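# Close the open mailer box with two robot arms

## Task

Close the mailer box: fold both side flaps inward, then fold the front flap down and push it in behind the front wall until its tabs lock. At the end the box must lie flat on the table near its starting spot, touched by nothing else from the table, and it must stay shut without the robot holding it.

## Robot and tools

ROBOT. Two arms, left_arm and right_arm, each with six revolute joints and a parallel gripper. Bases in the scene frame: left_arm at (-0.011, +0.368, 0) m, right_arm at (+0.006, -0.251, 0) m, both turned only slightly about z. Scene frame: origin on the table top between the arms, +x out over the table, +z up, left_arm on the +y side. The arm names do not match image sides. A gripper's fingers point along its own +z and close along its own y. end_effector_position is the point between the pads, roughly 1 cm short of the fingertips; the printed value drifts from the truth, more so at long reach.

JOINT ORDER. Every per-arm list, in commands and results, uses: wrist pitch (joint4), wrist roll (joint6), elbow (joint3), shoulder (joint2), wrist yaw (joint5), waist (joint1), then the gripper. Stated ranges in rad: wrist pitch -1.693 to 1.571, wrist roll -2.094 to 2.094, elbow 0.000 to 3.019, shoulder 0.000 to 3.142, wrist yaw -1.571 to 1.571, waist -2.880 to 2.880. True ends may differ by 0.019 rad.

ROW FORMAT. One row is a single flat list for both arms: 14 numbers, each in [-1, 1]: left_arm's six joint values then its opening, then right_arm's six joint values then its opening. Joint values are scaled offsets, not angles: 1.0 equals 1.83 rad for wrist pitch, 2.022 wrist roll, 1.276 elbow, 1.32 shoulder, 1.686 wrist yaw, 1.264 waist. Opening is absolute: +1 fully open, -1 closed. Optionally append 12 numbers from 0 to 1, a stiffness multiplier per joint (left six, then right six, same joint order) that stays in force until changed.

execute_actions(actions): a list of up to 15 actions; each action is a list of up to 15 rows; each row runs one 1/30 s step, and a short action repeats its final row to fill 15 steps. Within an action every row's joint offsets are measured from the angles the arm had when that action began (for the first action, the last angles reported in this scene), not from the previous row. An action that pushes a joint more than 0.019 rad beyond its range is rejected for both arms; if the first action, or any malformed one, fails, nothing in the call runs. An empty list just returns the current state and pictures.

move(target, speed, blocking): target is one row as above; its offsets are counted from the Joint positions of the latest result that printed them. Every joint follows a path toward its target, all reaching the same fraction at once, so the hand traces a curve; paths last 0.5 to 10 s and do not avoid obstacles or the other arm. speed (rad/s, 0.01 to 2, default 0.5) caps the joint with the longest way to go. blocking=false returns after 0.5 s while motion continues; then only wait or stop are accepted until a result shows the move ended. Its result adds a move: line giving the ending (done, off_target, moving, held, fault), limits=held or limits=none, and each arm's joint farthest from target. Faster moves and targets set deeper past a contact press harder.

wait(seconds): 0 to 10; lets time pass with commands held; returns early if a running move ends. stop(): brakes the running move; it needs room. zoom_image(camera, region): camera is cam_high, cam_low, cam_left_wrist or cam_right_wrist; region [x0, y0, x1, y1] in pixels, top-left origin, at most 504 by 504. read_manual(section): returns licence text only. finished_scene(scene): ends the current scene, given its number, permanently, and reports whether the goal held.

RESULTS. Each arm's gripper pose (position in m, quaternion wxyz) in the scene frame; Joint positions and Joint velocities per arm in the joint order, plus finger gap in m (0.094 fully open); Joint targets (what the joints are currently driven to); grip_measured on the command scale (each gripper off by up to about 1 mm); joint torques; step readings, with HELD marking steps held back; images from cam_high and cam_low (896x504) and both wrist cameras (504x504), with calibration. Messages: joint sent to its limit, joint command not followed (clearance check altered targets), MOTOR HOT (from 85 C), OVER-TEMPERATURE FAULT (at 100 C the arm goes limp and drops).

MOTION LIMITS. Per step each joint's target is kept within a lead of its measured angle (waist 0.264, shoulder 0.32, elbow 0.276, wrist pitch 0.33, wrist yaw 0.186, wrist roll 0.522 rad), and targets that would shift the hand over 70 mm are scaled back, so large changes need several actions. Sending all zeros can let an arm sag; to hold a pose, command offsets back to the wanted angles first, then zeros.

GRIPPING. To hold something command about 0.03 below grip_measured; less for a lighter grip. Pad force tops out near 50 to 62 N, lower on thin parts. Held parts may get brief tugs.

AVOID. Knocking anything off the table, dropping or slamming items, hard pushes, and arm-to-arm contact, which can end the scene. Keep holding loads short to limit motor heat. Before ending, release the box so it stays closed on its own.

Each tool is called after "Request:" as name(argument=value, ...), one argument or row to a line, values as JSON.

## Session

Request:
execute_actions(
  actions=[],
)

Scene clock: 0.00 s.
left_arm: end_effector_position=(+0.1833, -0.0605, +0.3004) grip_measured=+1.000 end_effector_quat_wxyz=(+0.065, +0.869, +0.487, +0.063) | right_arm: end_effector_position=(+0.5773, -0.7928, +0.2035) grip_measured=+1.000 end_effector_quat_wxyz=(+0.476, +0.444, +0.664, +0.367)
Joint names: [wrist pitch, wrist roll, elbow, shoulder, wrist yaw, waist]
Joint positions: left_arm=[-1.537  0.932  1.576  1.498 -0.143 -1.164  0.094] | right_arm=[-0.115  0.835  1.701  2.08  -0.945 -0.921  0.094]
Joint velocities: left_arm=[-0.007 -0.095 -0.012 -0.005 -0.007 -0.005  0.   ] | right_arm=[ 0.017 -0.051 -0.012 -0.005  0.022  0.005  0.   ]
Joint torques (N m, as the arm reports them, + toward a larger angle): no reading
Joint targets: left_arm=[-1.535 0.932 1.604 1.492 -0.143 -1.164] | right_arm=[-0.110 0.835 1.726 2.081 -0.945 -0.921]
Joint stiffness scale: left_arm=[1. 1. 1. 1. 1. 1.] | right_arm=[1. 1. 1. 1. 1. 1.]

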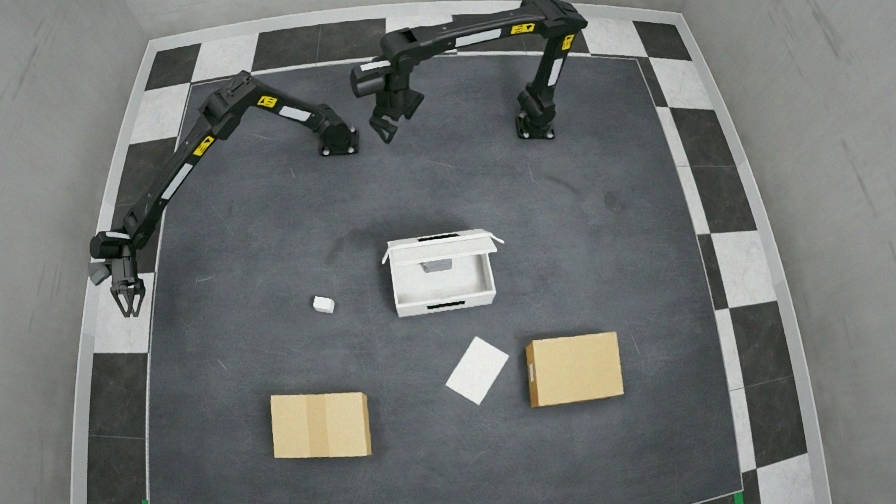

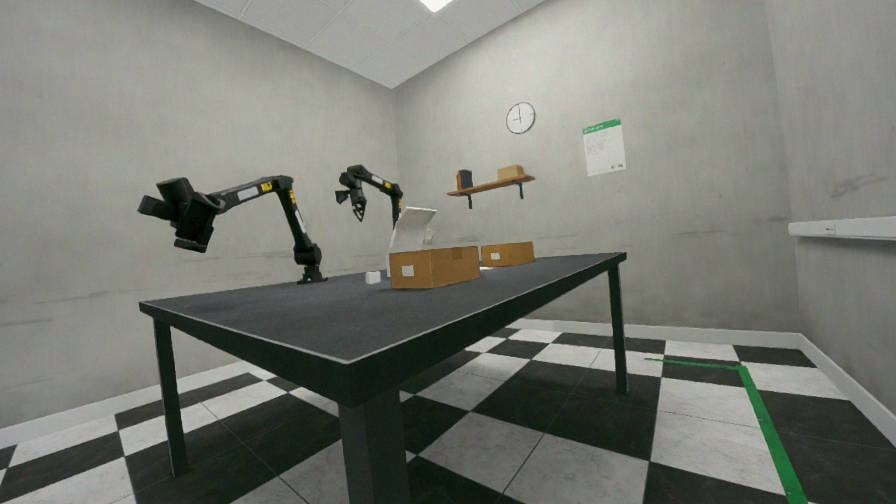

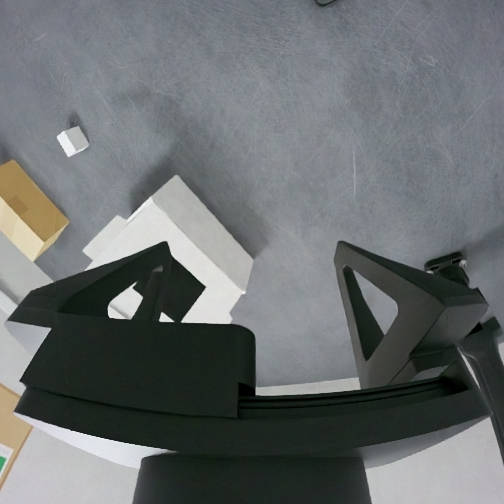

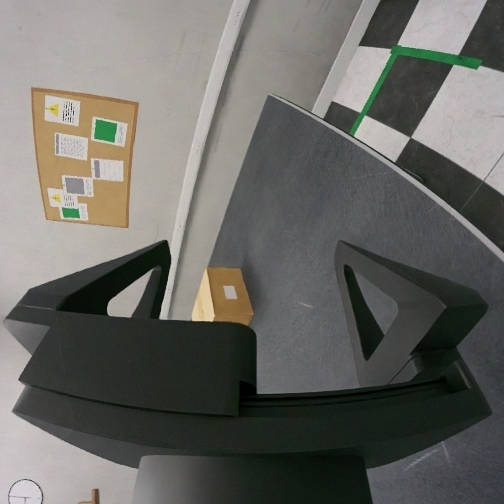

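Request:
zoom_image(
  camera="cam_high",
  region=[360, 205, 530, 335],
)

Request:
zoom_image(
  camera="cam_low",
  region=[350, 190, 510, 300],
)

Request:
zoom_image(
  camera="cam_left_wrist",
  region=[40, 150, 290, 350],
)

Region (360, 205, 530, 335) of cam_high's 896x504 image, scaled by 2.965, with more detail than that image has; it fills the top 385 rows of this view, and the rest is white.

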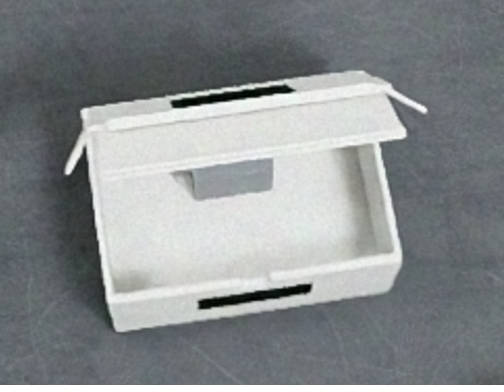

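Region (350, 190, 510, 300) of cam_low's 896x504 image, scaled by 3.150, with more detail than that image has; it fills the top 346 rows of this view, and the rest is white.

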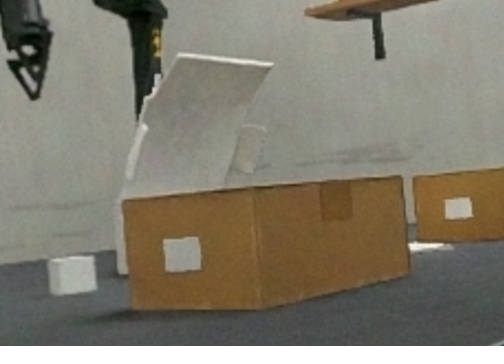

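Region (40, 150, 290, 350) of cam_left_wrist's 504x504 image, scaled by 2.016, with more detail than that image has; it fills the top 403 rows of this view, and the rest is white.

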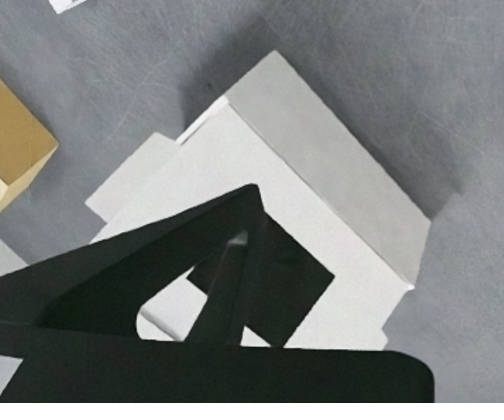

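Request:
move(
  target=[0.904,-0.461,-0.859,-0.43,0.411,0.674,0.28,0.098,-0.413,-1,-0.907,0.145,0.684,0.28],
  speed=1.0,
)

Scene clock: 120.27 s.
left_arm: end_effector_position=(+0.3355, +0.1484, +0.2217) grip_measured=+0.282 end_effector_quat_wxyz=(+0.498, +0.292, +0.756, -0.309) | right_arm: end_effector_position=(+0.3759, -0.1701, +0.2099) grip_measured=+0.282 end_effector_quat_wxyz=(+0.519, -0.150, +0.796, +0.272)
Joint names: [wrist pitch, wrist roll, elbow, shoulder, wrist yaw, waist]
Joint positions: left_arm=[ 0.1    0.015  0.47   0.945  0.546 -0.312  0.06 ] | right_arm=[ 0.044  0.012  0.416  0.883 -0.704 -0.066  0.06 ]
Joint velocities: left_arm=[-0.002 -0.022 -0.007 -0.015 -0.066 -0.015  0.   ] | right_arm=[ 0.002 -0.022 -0.007 -0.005 -0.022 -0.015 -0.   ]
Joint torques (N m, as the arm reports them, + toward a larger angle): left_arm=[ 2.7  -0.09  9.76 -5.47  0.3  -0.1 ] | right_arm=[ 3.45 -0.15 10.01 -3.07 -0.14  0.37]
Joint targets: left_arm=[0.118 0.000 0.480 0.930 0.550 -0.312] | right_arm=[0.065 -0.000 0.425 0.883 -0.701 -0.056]
Joint stiffness scale: left_arm=[1. 1. 1. 1. 1. 1.] | right_arm=[1. 1. 1. 1. 1. 1.]
move: done; limits=none; left_arm: farthest joint: the wrist pitch, 0.018 radians from its target (1.654 radians at the start); right_arm: farthest joint: the wrist pitch, 0.020 radians from its target (0.179 radians at the start)
camera_calibration (this result's frames):
cam_left_wrist: T_world_to_cam=[[-0.751514, -0.63694, 0.171854, 0.309163], [-0.604727, 0.560969, -0.565348, 0.249099], [0.263688, -0.528792, -0.806751, 0.29315], [0, 0, 0, 1]] pos_world=[0.305677, 0.212196, 0.324196]
cam_right_wrist: T_world_to_cam=[[0.504737, -0.821153, -0.266361, -0.277368], [-0.774241, -0.294125, -0.560394, 0.364062], [0.381826, 0.489079, -0.784226, 0.227195], [0, 0, 0, 1]] pos_world=[0.335121, -0.231798, 0.308311]

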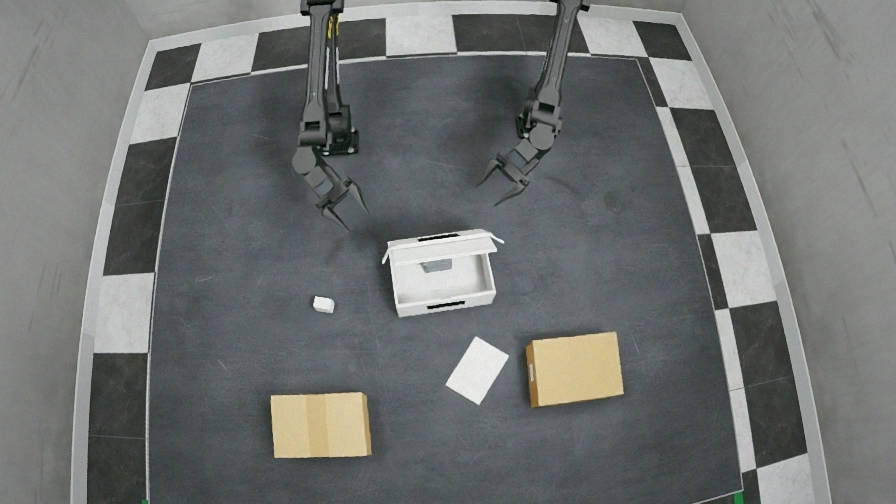

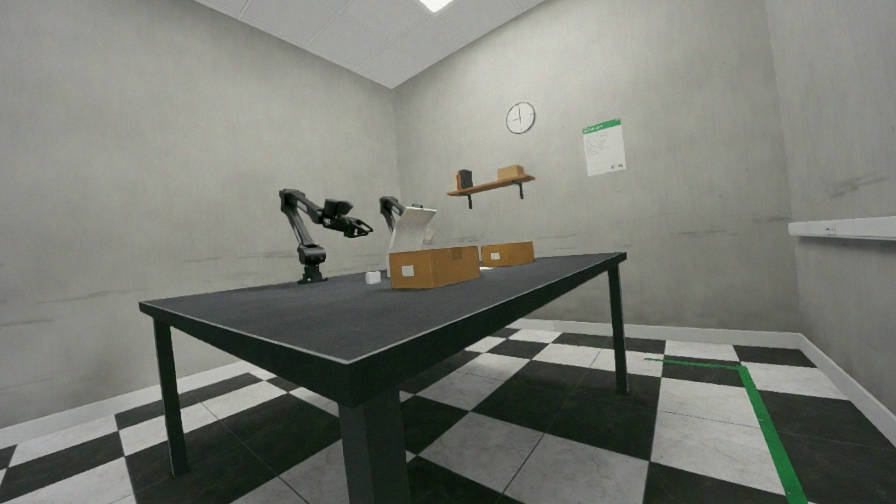

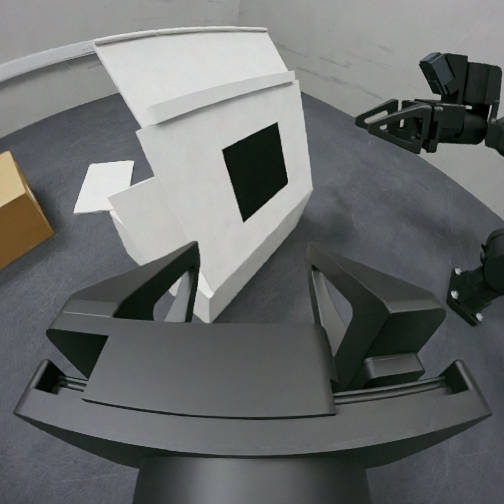

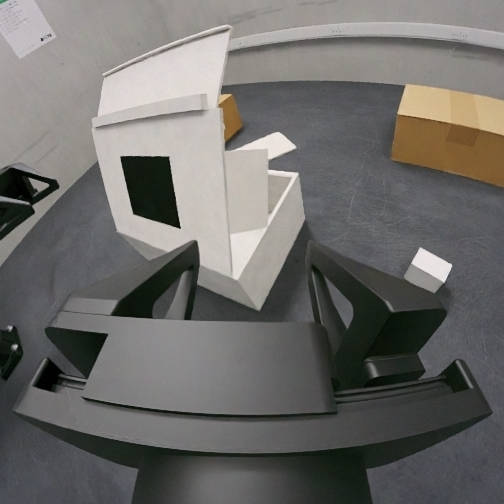

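Request:
move(
  target=[0.054,0,0.06,0.204,0,0.008,0.28,0.088,0,0.048,0.204,0,0.155,0.28],
)

Scene clock: 143.27 s.
left_arm: end_effector_position=(+0.3663, +0.1384, +0.1501) grip_measured=+0.282 end_effector_quat_wxyz=(+0.436, +0.281, +0.797, -0.309) | right_arm: end_effector_position=(+0.3875, -0.1000, +0.1495) grip_measured=+0.282 end_effector_quat_wxyz=(+0.448, -0.209, +0.806, +0.326)
Joint names: [wrist pitch, wrist roll, elbow, shoulder, wrist yaw, waist]
Joint positions: left_arm=[ 0.18   0.015  0.502  1.207  0.546 -0.31   0.06 ] | right_arm=[ 0.185  0.011  0.436  1.152 -0.704  0.12   0.06 ]
Joint velocities: left_arm=[-0.007 -0.037  0.002 -0.015 -0.007 -0.015 -0.   ] | right_arm=[ 0.007  0.007 -0.002 -0.005 -0.007 -0.005  0.001]
Joint torques (N m, as the arm reports them, + toward a larger angle): left_arm=[ 2.57  0.05 11.71 -5.97  0.15  0.49] | right_arm=[ 3.06 -0.02 11.41 -5.04 -0.33  0.72]
Joint targets: left_arm=[0.198 0.015 0.547 1.214 0.546 -0.302] | right_arm=[0.205 0.012 0.477 1.152 -0.704 0.130]
Joint stiffness scale: left_arm=[1. 1. 1. 1. 1. 1.] | right_arm=[1. 1. 1. 1. 1. 1.]
move: off_target (left_arm, right_arm); limits=none; left_arm: farthest joint: the elbow, 0.045 radians from its target (0.076 radians at the start); right_arm: farthest joint: the elbow, 0.041 radians from its target (0.062 radians at the start)
camera_calibration (this result's frames):
cam_left_wrist: T_world_to_cam=[[-0.720325, -0.649264, 0.244105, 0.317667], [-0.677977, 0.584668, -0.445545, 0.238482], [0.146556, -0.486435, -0.861338, 0.267286], [0, 0, 0, 1]] pos_world=[0.351337, 0.196834, 0.258934]
cam_right_wrist: T_world_to_cam=[[0.615809, -0.717357, -0.325848, -0.265451], [-0.762283, -0.437862, -0.476656, 0.328335], [0.199256, 0.541918, -0.816469, 0.221933], [0, 0, 0, 1]] pos_world=[0.36953, -0.166926, 0.251207]

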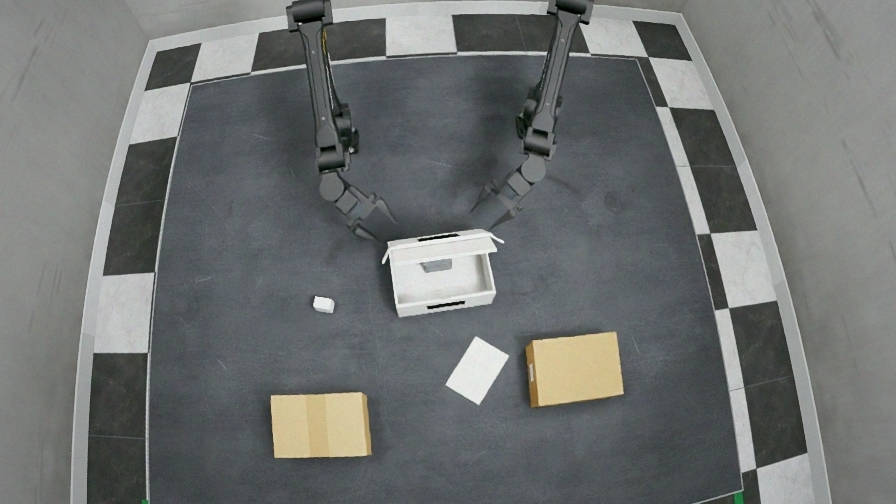

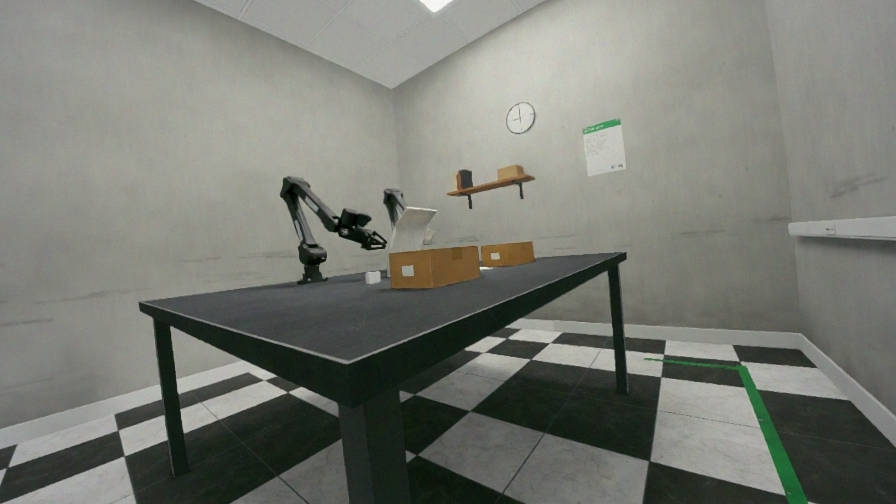

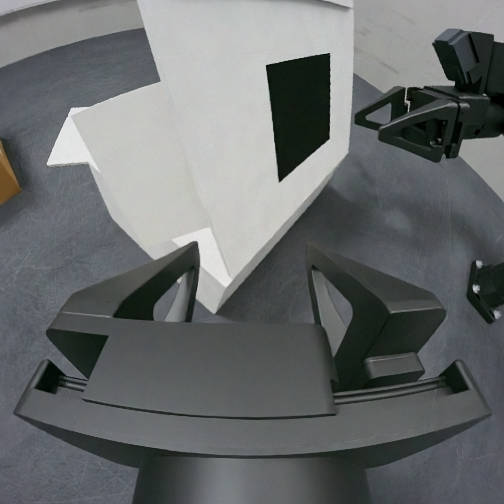

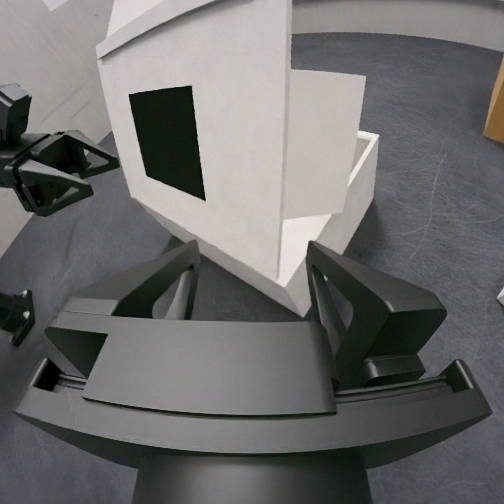

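Request:
move(
  target=[-0.03,0,0.193,0.124,0,0.006,0.28,-0.02,0,0.185,0.126,0,0.04,0.28],
  speed=0.2,
)

Scene clock: 179.87 s.
left_arm: end_effector_position=(+0.4340, +0.1184, +0.1734) grip_measured=+0.282 end_effector_quat_wxyz=(+0.438, +0.278, +0.798, -0.307) | right_arm: end_effector_position=(+0.4510, -0.0801, +0.1677) grip_measured=+0.282 end_effector_quat_wxyz=(+0.443, -0.220, +0.803, +0.331)
Joint names: [wrist pitch, wrist roll, elbow, shoulder, wrist yaw, waist]
Joint positions: left_arm=[ 0.127  0.015  0.705  1.354  0.545 -0.302  0.06 ] | right_arm=[ 0.155  0.011  0.627  1.313 -0.701  0.149  0.06 ]
Joint velocities: left_arm=[-0.007 -0.007 -0.007 -0.015  0.007 -0.015 -0.001] | right_arm=[-0.002  0.022 -0.007  0.015  0.066  0.005  0.   ]
Joint torques (N m, as the arm reports them, + toward a larger angle): left_arm=[ 1.76  0.04 11.74 -7.79  0.17 -0.19] | right_arm=[ 2.   -0.05 12.04 -7.51 -0.44  1.09]
Joint targets: left_arm=[0.126 0.015 0.748 1.371 0.546 -0.302] | right_arm=[0.148 0.011 0.672 1.318 -0.704 0.170]
Joint stiffness scale: left_arm=[1. 1. 1. 1. 1. 1.] | right_arm=[1. 1. 1. 1. 1. 1.]
move: off_target (left_arm, right_arm); limits=none; left_arm: farthest joint: the elbow, 0.044 radians from its target (0.247 radians at the start); right_arm: farthest joint: the elbow, 0.045 radians from its target (0.236 radians at the start)
camera_calibration (this result's frames):
cam_left_wrist: T_world_to_cam=[[-0.715589, -0.654869, 0.243063, 0.346563], [-0.681777, 0.579054, -0.447075, 0.309027], [0.152028, -0.485637, -0.860839, 0.265135], [0, 0, 0, 1]] pos_world=[0.418376, 0.176769, 0.282159]
cam_right_wrist: T_world_to_cam=[[0.634591, -0.701166, -0.325054, -0.291668], [-0.750565, -0.458867, -0.475492, 0.386956], [0.184243, 0.545717, -0.817464, 0.220588], [0, 0, 0, 1]] pos_world=[0.434884, -0.147326, 0.269509]

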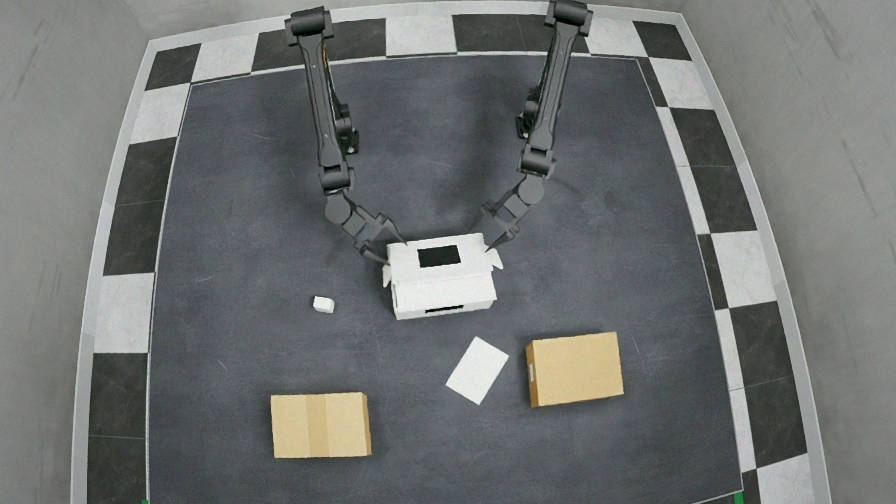

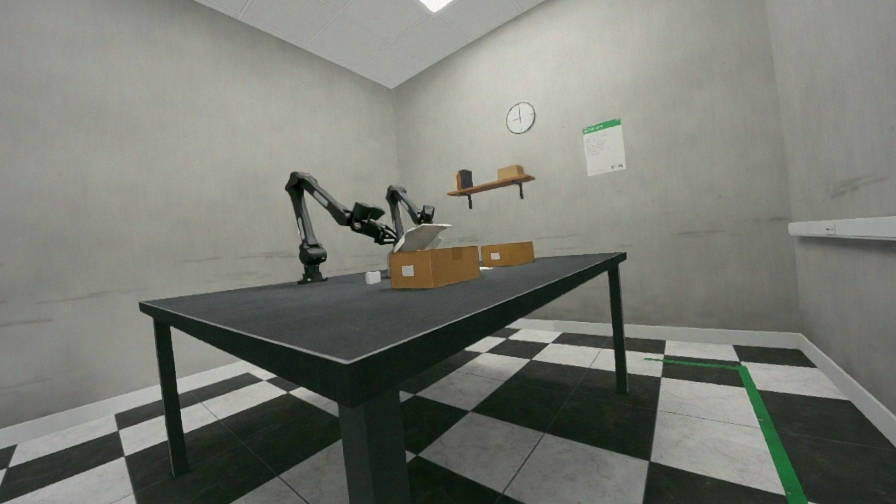

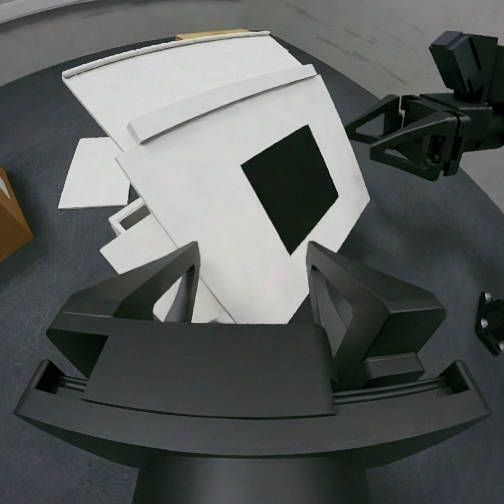

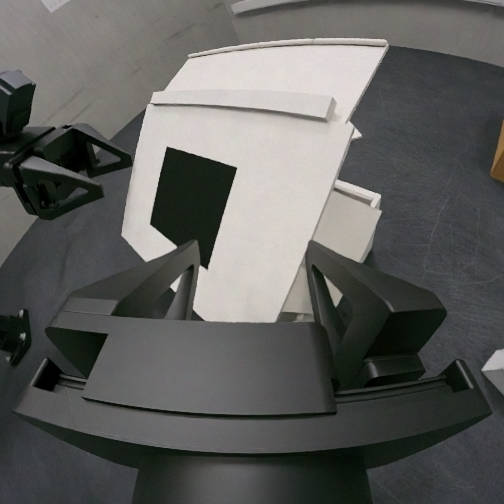

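Request:
move(
  target=[0.01,0,-0.062,-0.06,0,0.1,0.6,0.01,0,-0.055,-0.05,0,-0.115,0.6],
  speed=0.15,
)

Scene clock: 198.97 s.
left_arm: end_effector_position=(+0.4307, +0.1812, +0.1580) grip_measured=+0.598 end_effector_quat_wxyz=(+0.445, +0.226, +0.820, -0.280) | right_arm: end_effector_position=(+0.4427, -0.1406, +0.1583) grip_measured=+0.598 end_effector_quat_wxyz=(+0.458, -0.164, +0.820, +0.302)
Joint names: [wrist pitch, wrist roll, elbow, shoulder, wrist yaw, waist]
Joint positions: left_arm=[ 0.127  0.015  0.621  1.299  0.545 -0.18   0.075] | right_arm=[ 0.155  0.011  0.555  1.256 -0.701  0.016  0.075]
Joint velocities: left_arm=[-0.002  0.037 -0.007 -0.005  0.022 -0.005  0.001] | right_arm=[-0.012 -0.022 -0.002 -0.015  0.037 -0.005  0.001]
Joint torques (N m, as the arm reports them, + toward a larger angle): left_arm=[ 2.6   0.04  8.4  -9.67  0.15  0.27] | right_arm=[ 3.15 -0.04  8.14 -7.79 -0.36 -1.  ]
Joint targets: left_arm=[0.145 0.015 0.625 1.275 0.545 -0.176] | right_arm=[0.173 0.011 0.557 1.247 -0.701 0.004]
Joint stiffness scale: left_arm=[1. 1. 1. 1. 1. 1.] | right_arm=[1. 1. 1. 1. 1. 1.]
move: off_target (left_arm); limits=none; left_arm: farthest joint: the shoulder, 0.024 radians from its target (0.079 radians at the start); right_arm: farthest joint: the wrist pitch, 0.019 radians from its target (0.019 radians at the start)
camera_calibration (this result's frames):
cam_left_wrist: T_world_to_cam=[[-0.623353, -0.738856, 0.255973, 0.362515], [-0.759413, 0.494028, -0.423353, 0.308636], [0.186339, -0.458288, -0.869051, 0.264458], [0, 0, 0, 1]] pos_world=[0.411079, 0.23657, 0.267696]
cam_right_wrist: T_world_to_cam=[[0.531006, -0.779201, -0.332983, -0.295777], [-0.811819, -0.355179, -0.463463, 0.38828], [0.242863, 0.516424, -0.821173, 0.21802], [0, 0, 0, 1]] pos_world=[0.419324, -0.205152, 0.260496]

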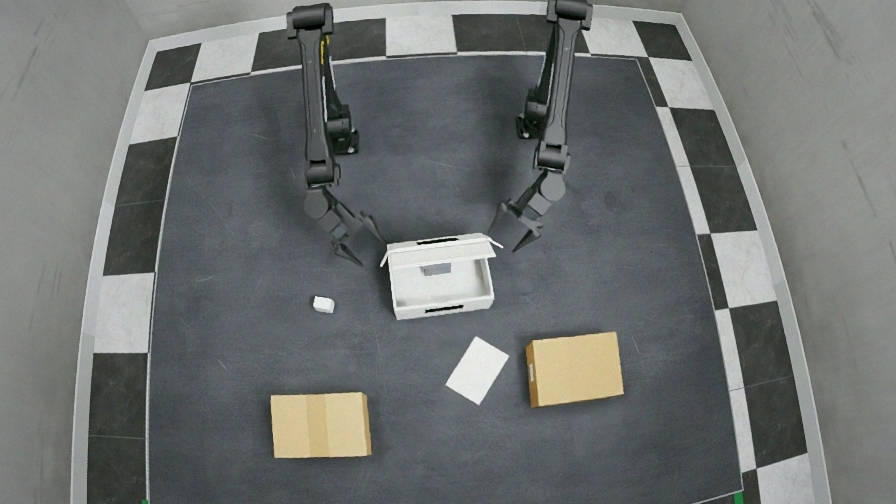

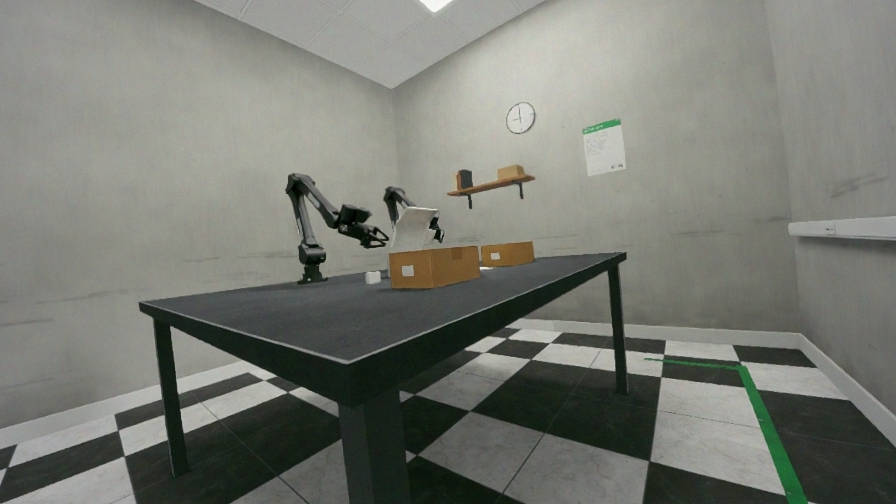

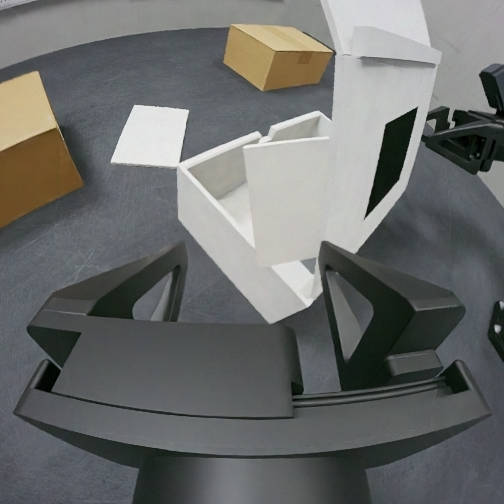

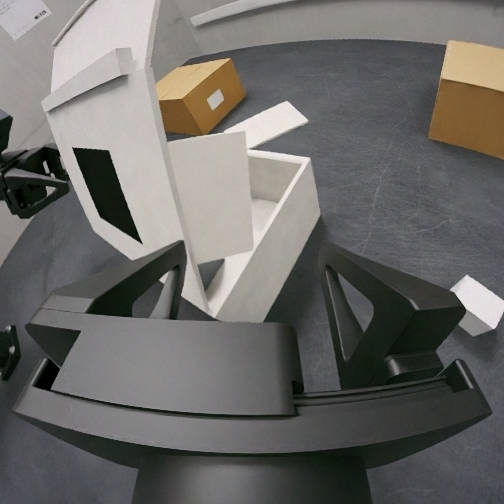

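Request:
move(
  target=[0.01,0,0.058,-0.01,0,-0.12,0.06,0.01,0,0.05,-0.012,0,0.11,0.06],
  speed=0.1,
)

Scene clock: 212.13 s.
left_arm: end_effector_position=(+0.4101, +0.1306, +0.1625) grip_measured=+0.062 end_effector_quat_wxyz=(+0.433, +0.273, +0.804, -0.303) | right_arm: end_effector_position=(+0.4367, -0.1011, +0.1648) grip_measured=+0.062 end_effector_quat_wxyz=(+0.452, -0.201, +0.810, +0.316)
Joint names: [wrist pitch, wrist roll, elbow, shoulder, wrist yaw, waist]
Joint positions: left_arm=[ 0.127  0.015  0.631  1.299  0.538 -0.297  0.05 ] | right_arm=[ 0.155  0.011  0.568  1.254 -0.684  0.112  0.05 ]
Joint velocities: left_arm=[-0.017  0.007 -0.002  0.005  0.022  0.005 -0.   ] | right_arm=[ 0.012  0.037 -0.002  0.005  0.022 -0.005  0.   ]
Joint torques (N m, as the arm reports them, + toward a larger angle): left_arm=[ 2.61  0.04 13.48 -9.15  0.49 -2.99] | right_arm=[ 3.1   0.   12.28 -8.05 -1.    3.7 ]
Joint targets: left_arm=[0.145 0.015 0.695 1.286 0.545 -0.331] | right_arm=[0.173 0.011 0.619 1.240 -0.701 0.155]
Joint stiffness scale: left_arm=[1. 1. 1. 1. 1. 1.] | right_arm=[1. 1. 1. 1. 1. 1.]
move: off_target (left_arm, right_arm); limits=none; left_arm: farthest joint: the elbow, 0.064 radians from its target (0.074 radians at the start); right_arm: farthest joint: the elbow, 0.050 radians from its target (0.064 radians at the start)
camera_calibration (this result's frames):
cam_left_wrist: T_world_to_cam=[[-0.703779, -0.665689, 0.248097, 0.335826], [-0.695696, 0.575072, -0.430465, 0.284301], [0.143882, -0.475552, -0.867841, 0.268482], [0, 0, 0, 1]] pos_world=[0.395505, 0.18774, 0.272064]
cam_right_wrist: T_world_to_cam=[[0.597532, -0.736321, -0.317469, -0.28693], [-0.772702, -0.422989, -0.473299, 0.37811], [0.214214, 0.52812, -0.821706, 0.218133], [0, 0, 0, 1]] pos_world=[0.416889, -0.166536, 0.267109]

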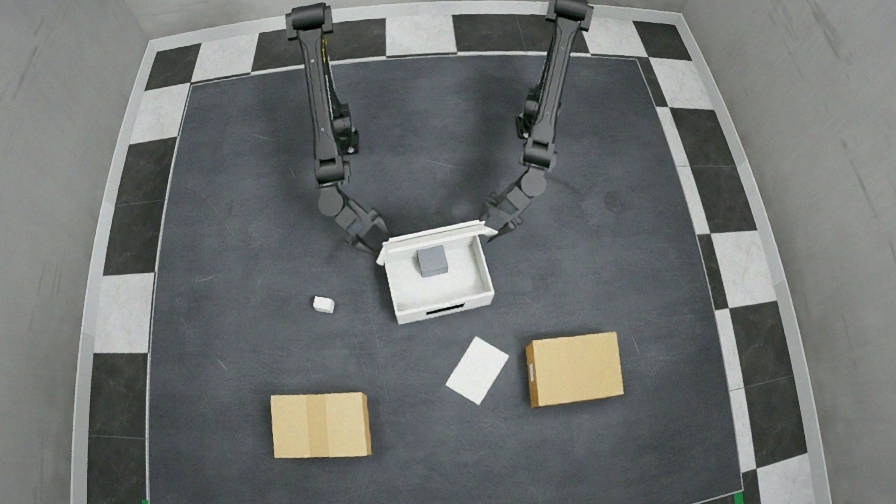

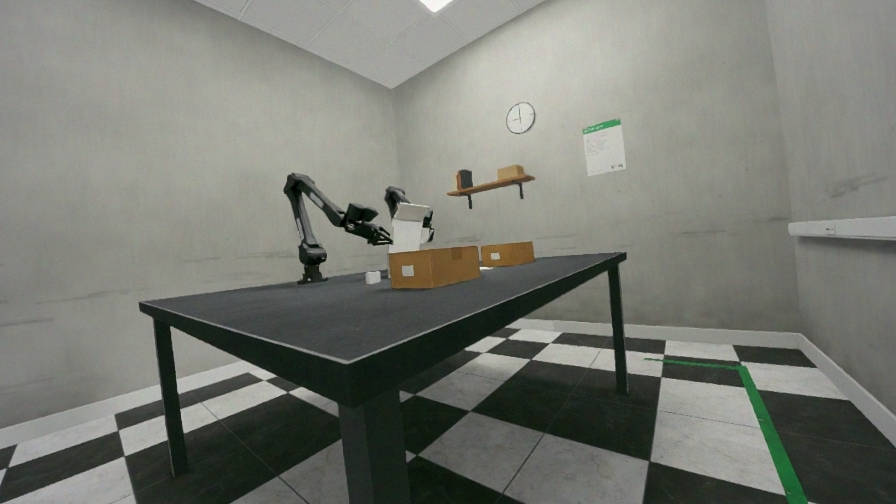

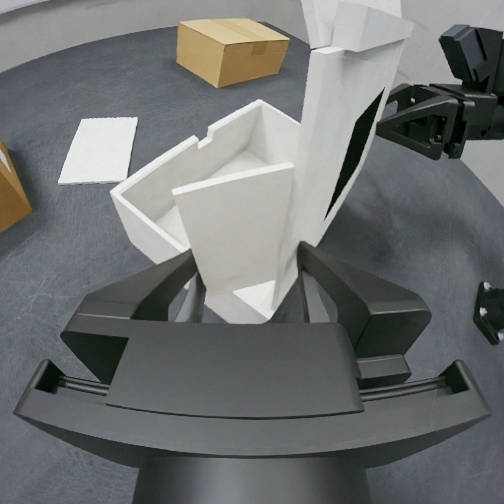

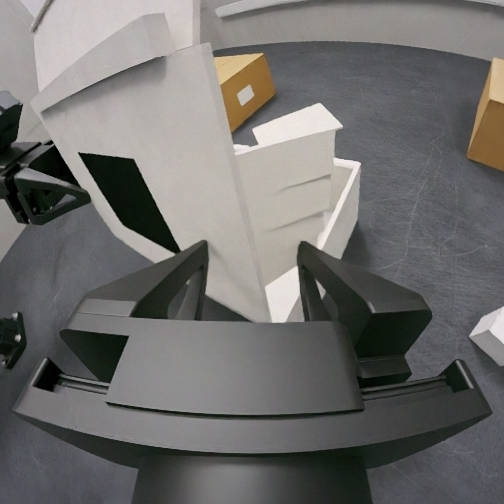

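Request:
move(
  target=[0.01,0,0.06,-0.04,0,0.1,0.4,0.01,0,0.06,-0.04,0,-0.09,0.4],
  speed=0.15,
)

Request:
zoom_image(
  camera="cam_high",
  region=[320, 180, 560, 340],
)

Scene clock: 229.73 s.
left_arm: end_effector_position=(+0.4455, +0.1821, +0.1939) grip_measured=+0.398 end_effector_quat_wxyz=(+0.479, +0.228, +0.803, -0.273) | right_arm: end_effector_position=(+0.4595, -0.1457, +0.2026) grip_measured=+0.398 end_effector_quat_wxyz=(+0.501, -0.172, +0.799, +0.285)
Joint names: [wrist pitch, wrist roll, elbow, shoulder, wrist yaw, waist]
Joint positions: left_arm=[ 0.13   0.015  0.663  1.267  0.537 -0.174  0.066] | right_arm=[ 0.155  0.011  0.605  1.207 -0.682  0.01   0.066]
Joint velocities: left_arm=[-0.007  0.022 -0.007 -0.015 -0.022 -0.015  0.001] | right_arm=[-0.017  0.022  0.007 -0.005 -0.007 -0.005 -0.002]
Joint torques (N m, as the arm reports them, + toward a larger angle): left_arm=[ 2.55  0.03 12.15 -9.74  0.17 -0.02] | right_arm=[ 3.24 -0.03 11.77 -7.74 -0.36 -1.3 ]
Joint targets: left_arm=[0.145 0.015 0.707 1.246 0.538 -0.171] | right_arm=[0.173 0.011 0.645 1.201 -0.684 -0.002]
Joint stiffness scale: left_arm=[1. 1. 1. 1. 1. 1.] | right_arm=[1. 1. 1. 1. 1. 1.]
move: off_target (left_arm, right_arm); limits=none; left_arm: farthest joint: the elbow, 0.045 radians from its target (0.077 radians at the start); right_arm: farthest joint: the elbow, 0.039 radians from its target (0.076 radians at the start)
camera_calibration (this result's frames):
cam_left_wrist: T_world_to_cam=[[-0.63172, -0.744204, 0.217002, 0.375482], [-0.731078, 0.478857, -0.486026, 0.336899], [0.257789, -0.465678, -0.846575, 0.258475], [0, 0, 0, 1]] pos_world=[0.416866, 0.238475, 0.30108]
cam_right_wrist: T_world_to_cam=[[0.543441, -0.794117, -0.272122, -0.314139], [-0.76973, -0.342052, -0.538996, 0.418468], [0.334946, 0.502373, -0.79714, 0.203703], [0, 0, 0, 1]] pos_world=[0.424594, -0.20866, 0.302448]

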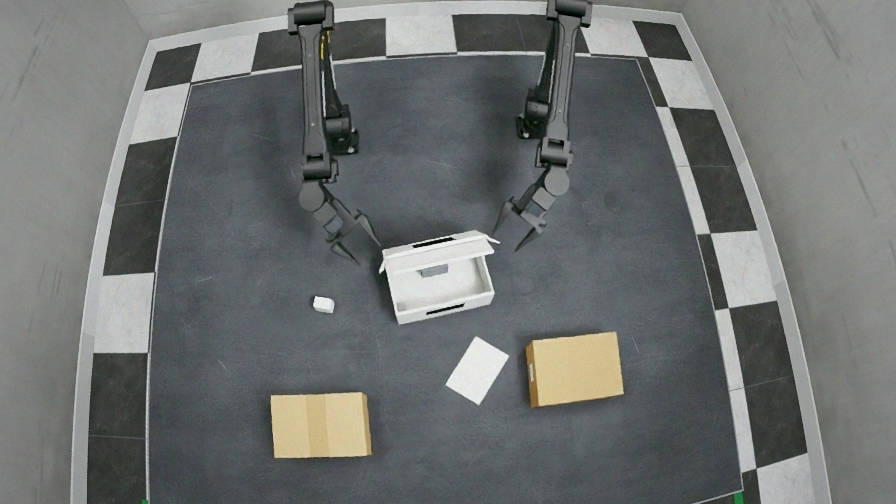

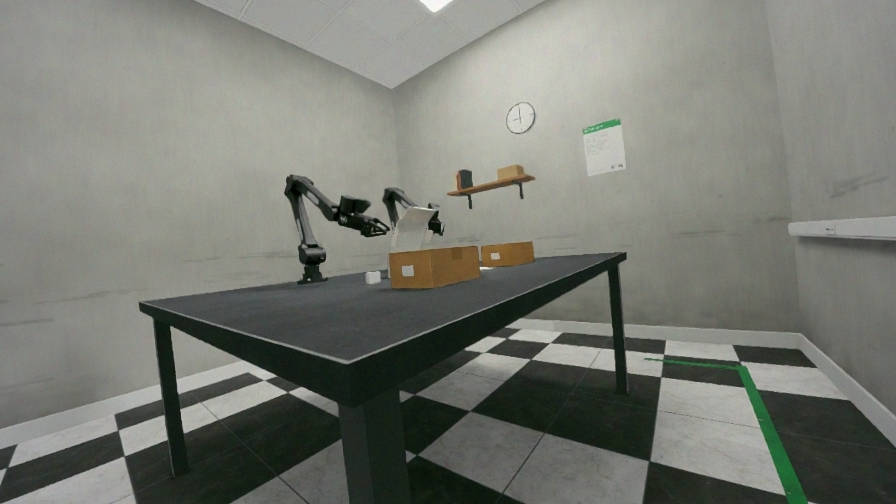

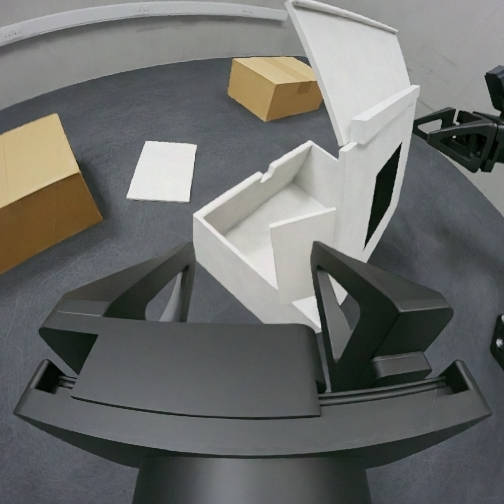

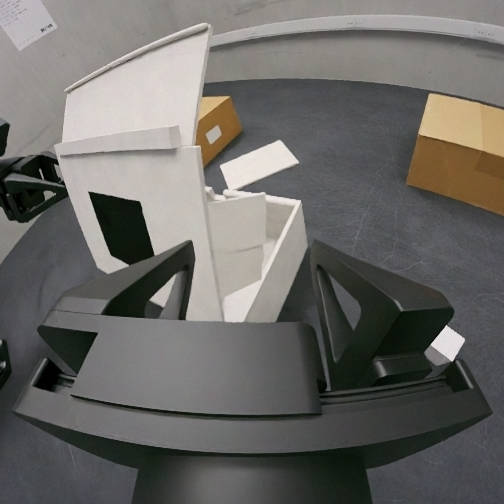

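Region (320, 180, 560, 340) of cam_high's 896x504 image, scaled by 2.100, with more detail than that image has.

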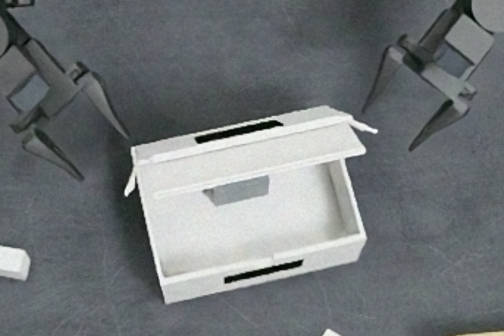

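Request:
move(
  target=[0.035,0,-0.08,-0.045,0,-0.08,0.4,0.036,0,-0.027,0.044,0,0.044,0.4],
  speed=0.15,
)

Request:
zoom_image(
  camera="cam_high",
  region=[320, 180, 560, 340],
)

Scene clock: 258.37 s.
left_arm: end_effector_position=(+0.3941, +0.1485, +0.1660) grip_measured=+0.398 end_effector_quat_wxyz=(+0.455, +0.265, +0.797, -0.297) | right_arm: end_effector_position=(+0.4499, -0.1272, +0.1716) grip_measured=+0.398 end_effector_quat_wxyz=(+0.478, -0.182, +0.806, +0.298)
Joint names: [wrist pitch, wrist roll, elbow, shoulder, wrist yaw, waist]
Joint positions: left_arm=[ 0.176  0.015  0.555  1.229  0.537 -0.271  0.066] | right_arm=[ 0.2    0.011  0.569  1.257 -0.682  0.052  0.066]
Joint velocities: left_arm=[ 0.007 -0.037 -0.012  0.005  0.037  0.005 -0.001] | right_arm=[ 0.007 -0.037 -0.017 -0.005  0.037 -0.015  0.001]
Joint torques (N m, as the arm reports them, + toward a larger angle): left_arm=[ 2.6   0.04  8.55 -8.91  0.14 -0.33] | right_arm=[ 3.46 -0.06  8.45 -6.36 -0.3   0.2 ]
Joint targets: left_arm=[0.194 0.015 0.561 1.207 0.537 -0.275] | right_arm=[0.220 0.011 0.571 1.265 -0.682 0.066]
Joint stiffness scale: left_arm=[1. 1. 1. 1. 1. 1.] | right_arm=[1. 1. 1. 1. 1. 1.]
move: off_target (left_arm, right_arm); limits=none; left_arm: farthest joint: the shoulder, 0.021 radians from its target (0.059 radians at the start); right_arm: farthest joint: the wrist pitch, 0.021 radians from its target (0.066 radians at the start)
camera_calibration (this result's frames):
cam_left_wrist: T_world_to_cam=[[-0.696074, -0.680879, 0.227781, 0.338155], [-0.691694, 0.550914, -0.466961, 0.272425], [0.192456, -0.482594, -0.854438, 0.261938], [0, 0, 0, 1]] pos_world=[0.373404, 0.20657, 0.273997]
cam_right_wrist: T_world_to_cam=[[0.564204, -0.77127, -0.294645, -0.305205], [-0.776573, -0.374546, -0.506606, 0.39411], [0.280372, 0.514643, -0.810268, 0.201205], [0, 0, 0, 1]] pos_world=[0.421841, -0.191332, 0.272762]

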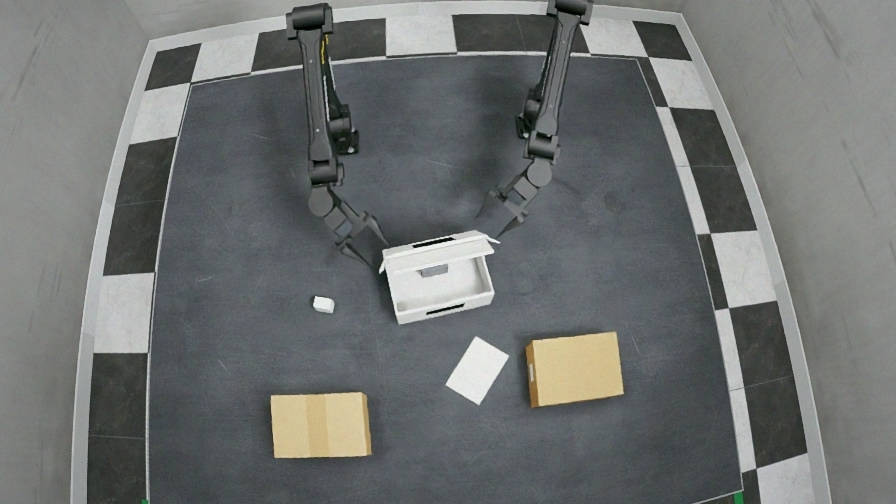

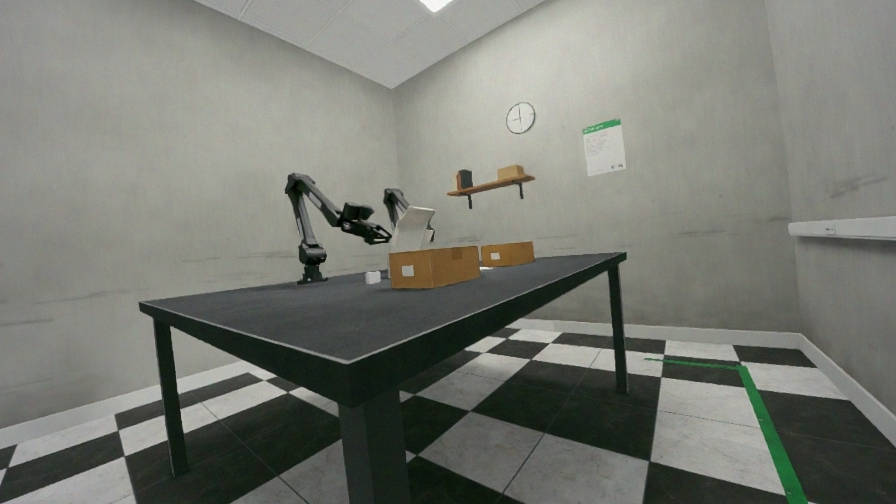

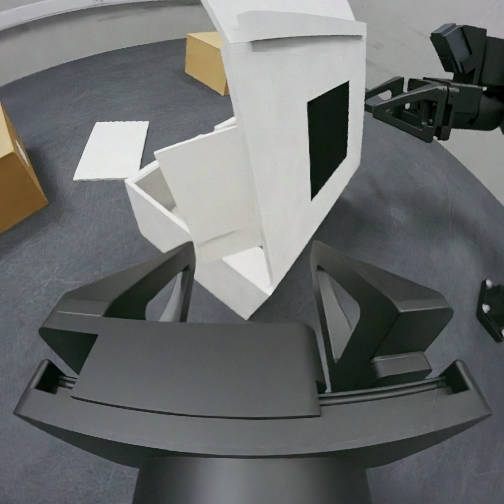

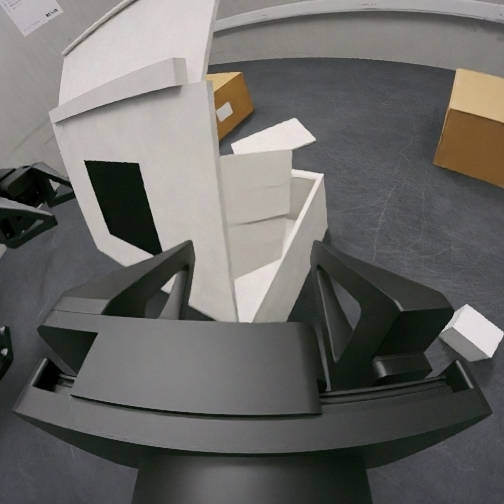

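Region (320, 180, 560, 340) of cam_high's 896x504 image, scaled by 2.100, with more detail than that image has.

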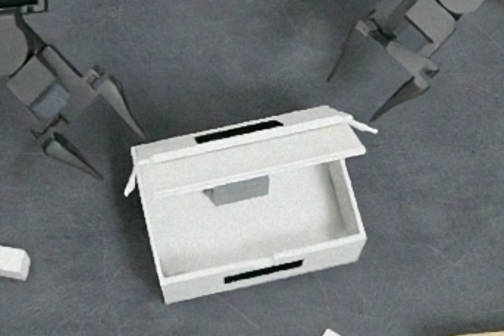

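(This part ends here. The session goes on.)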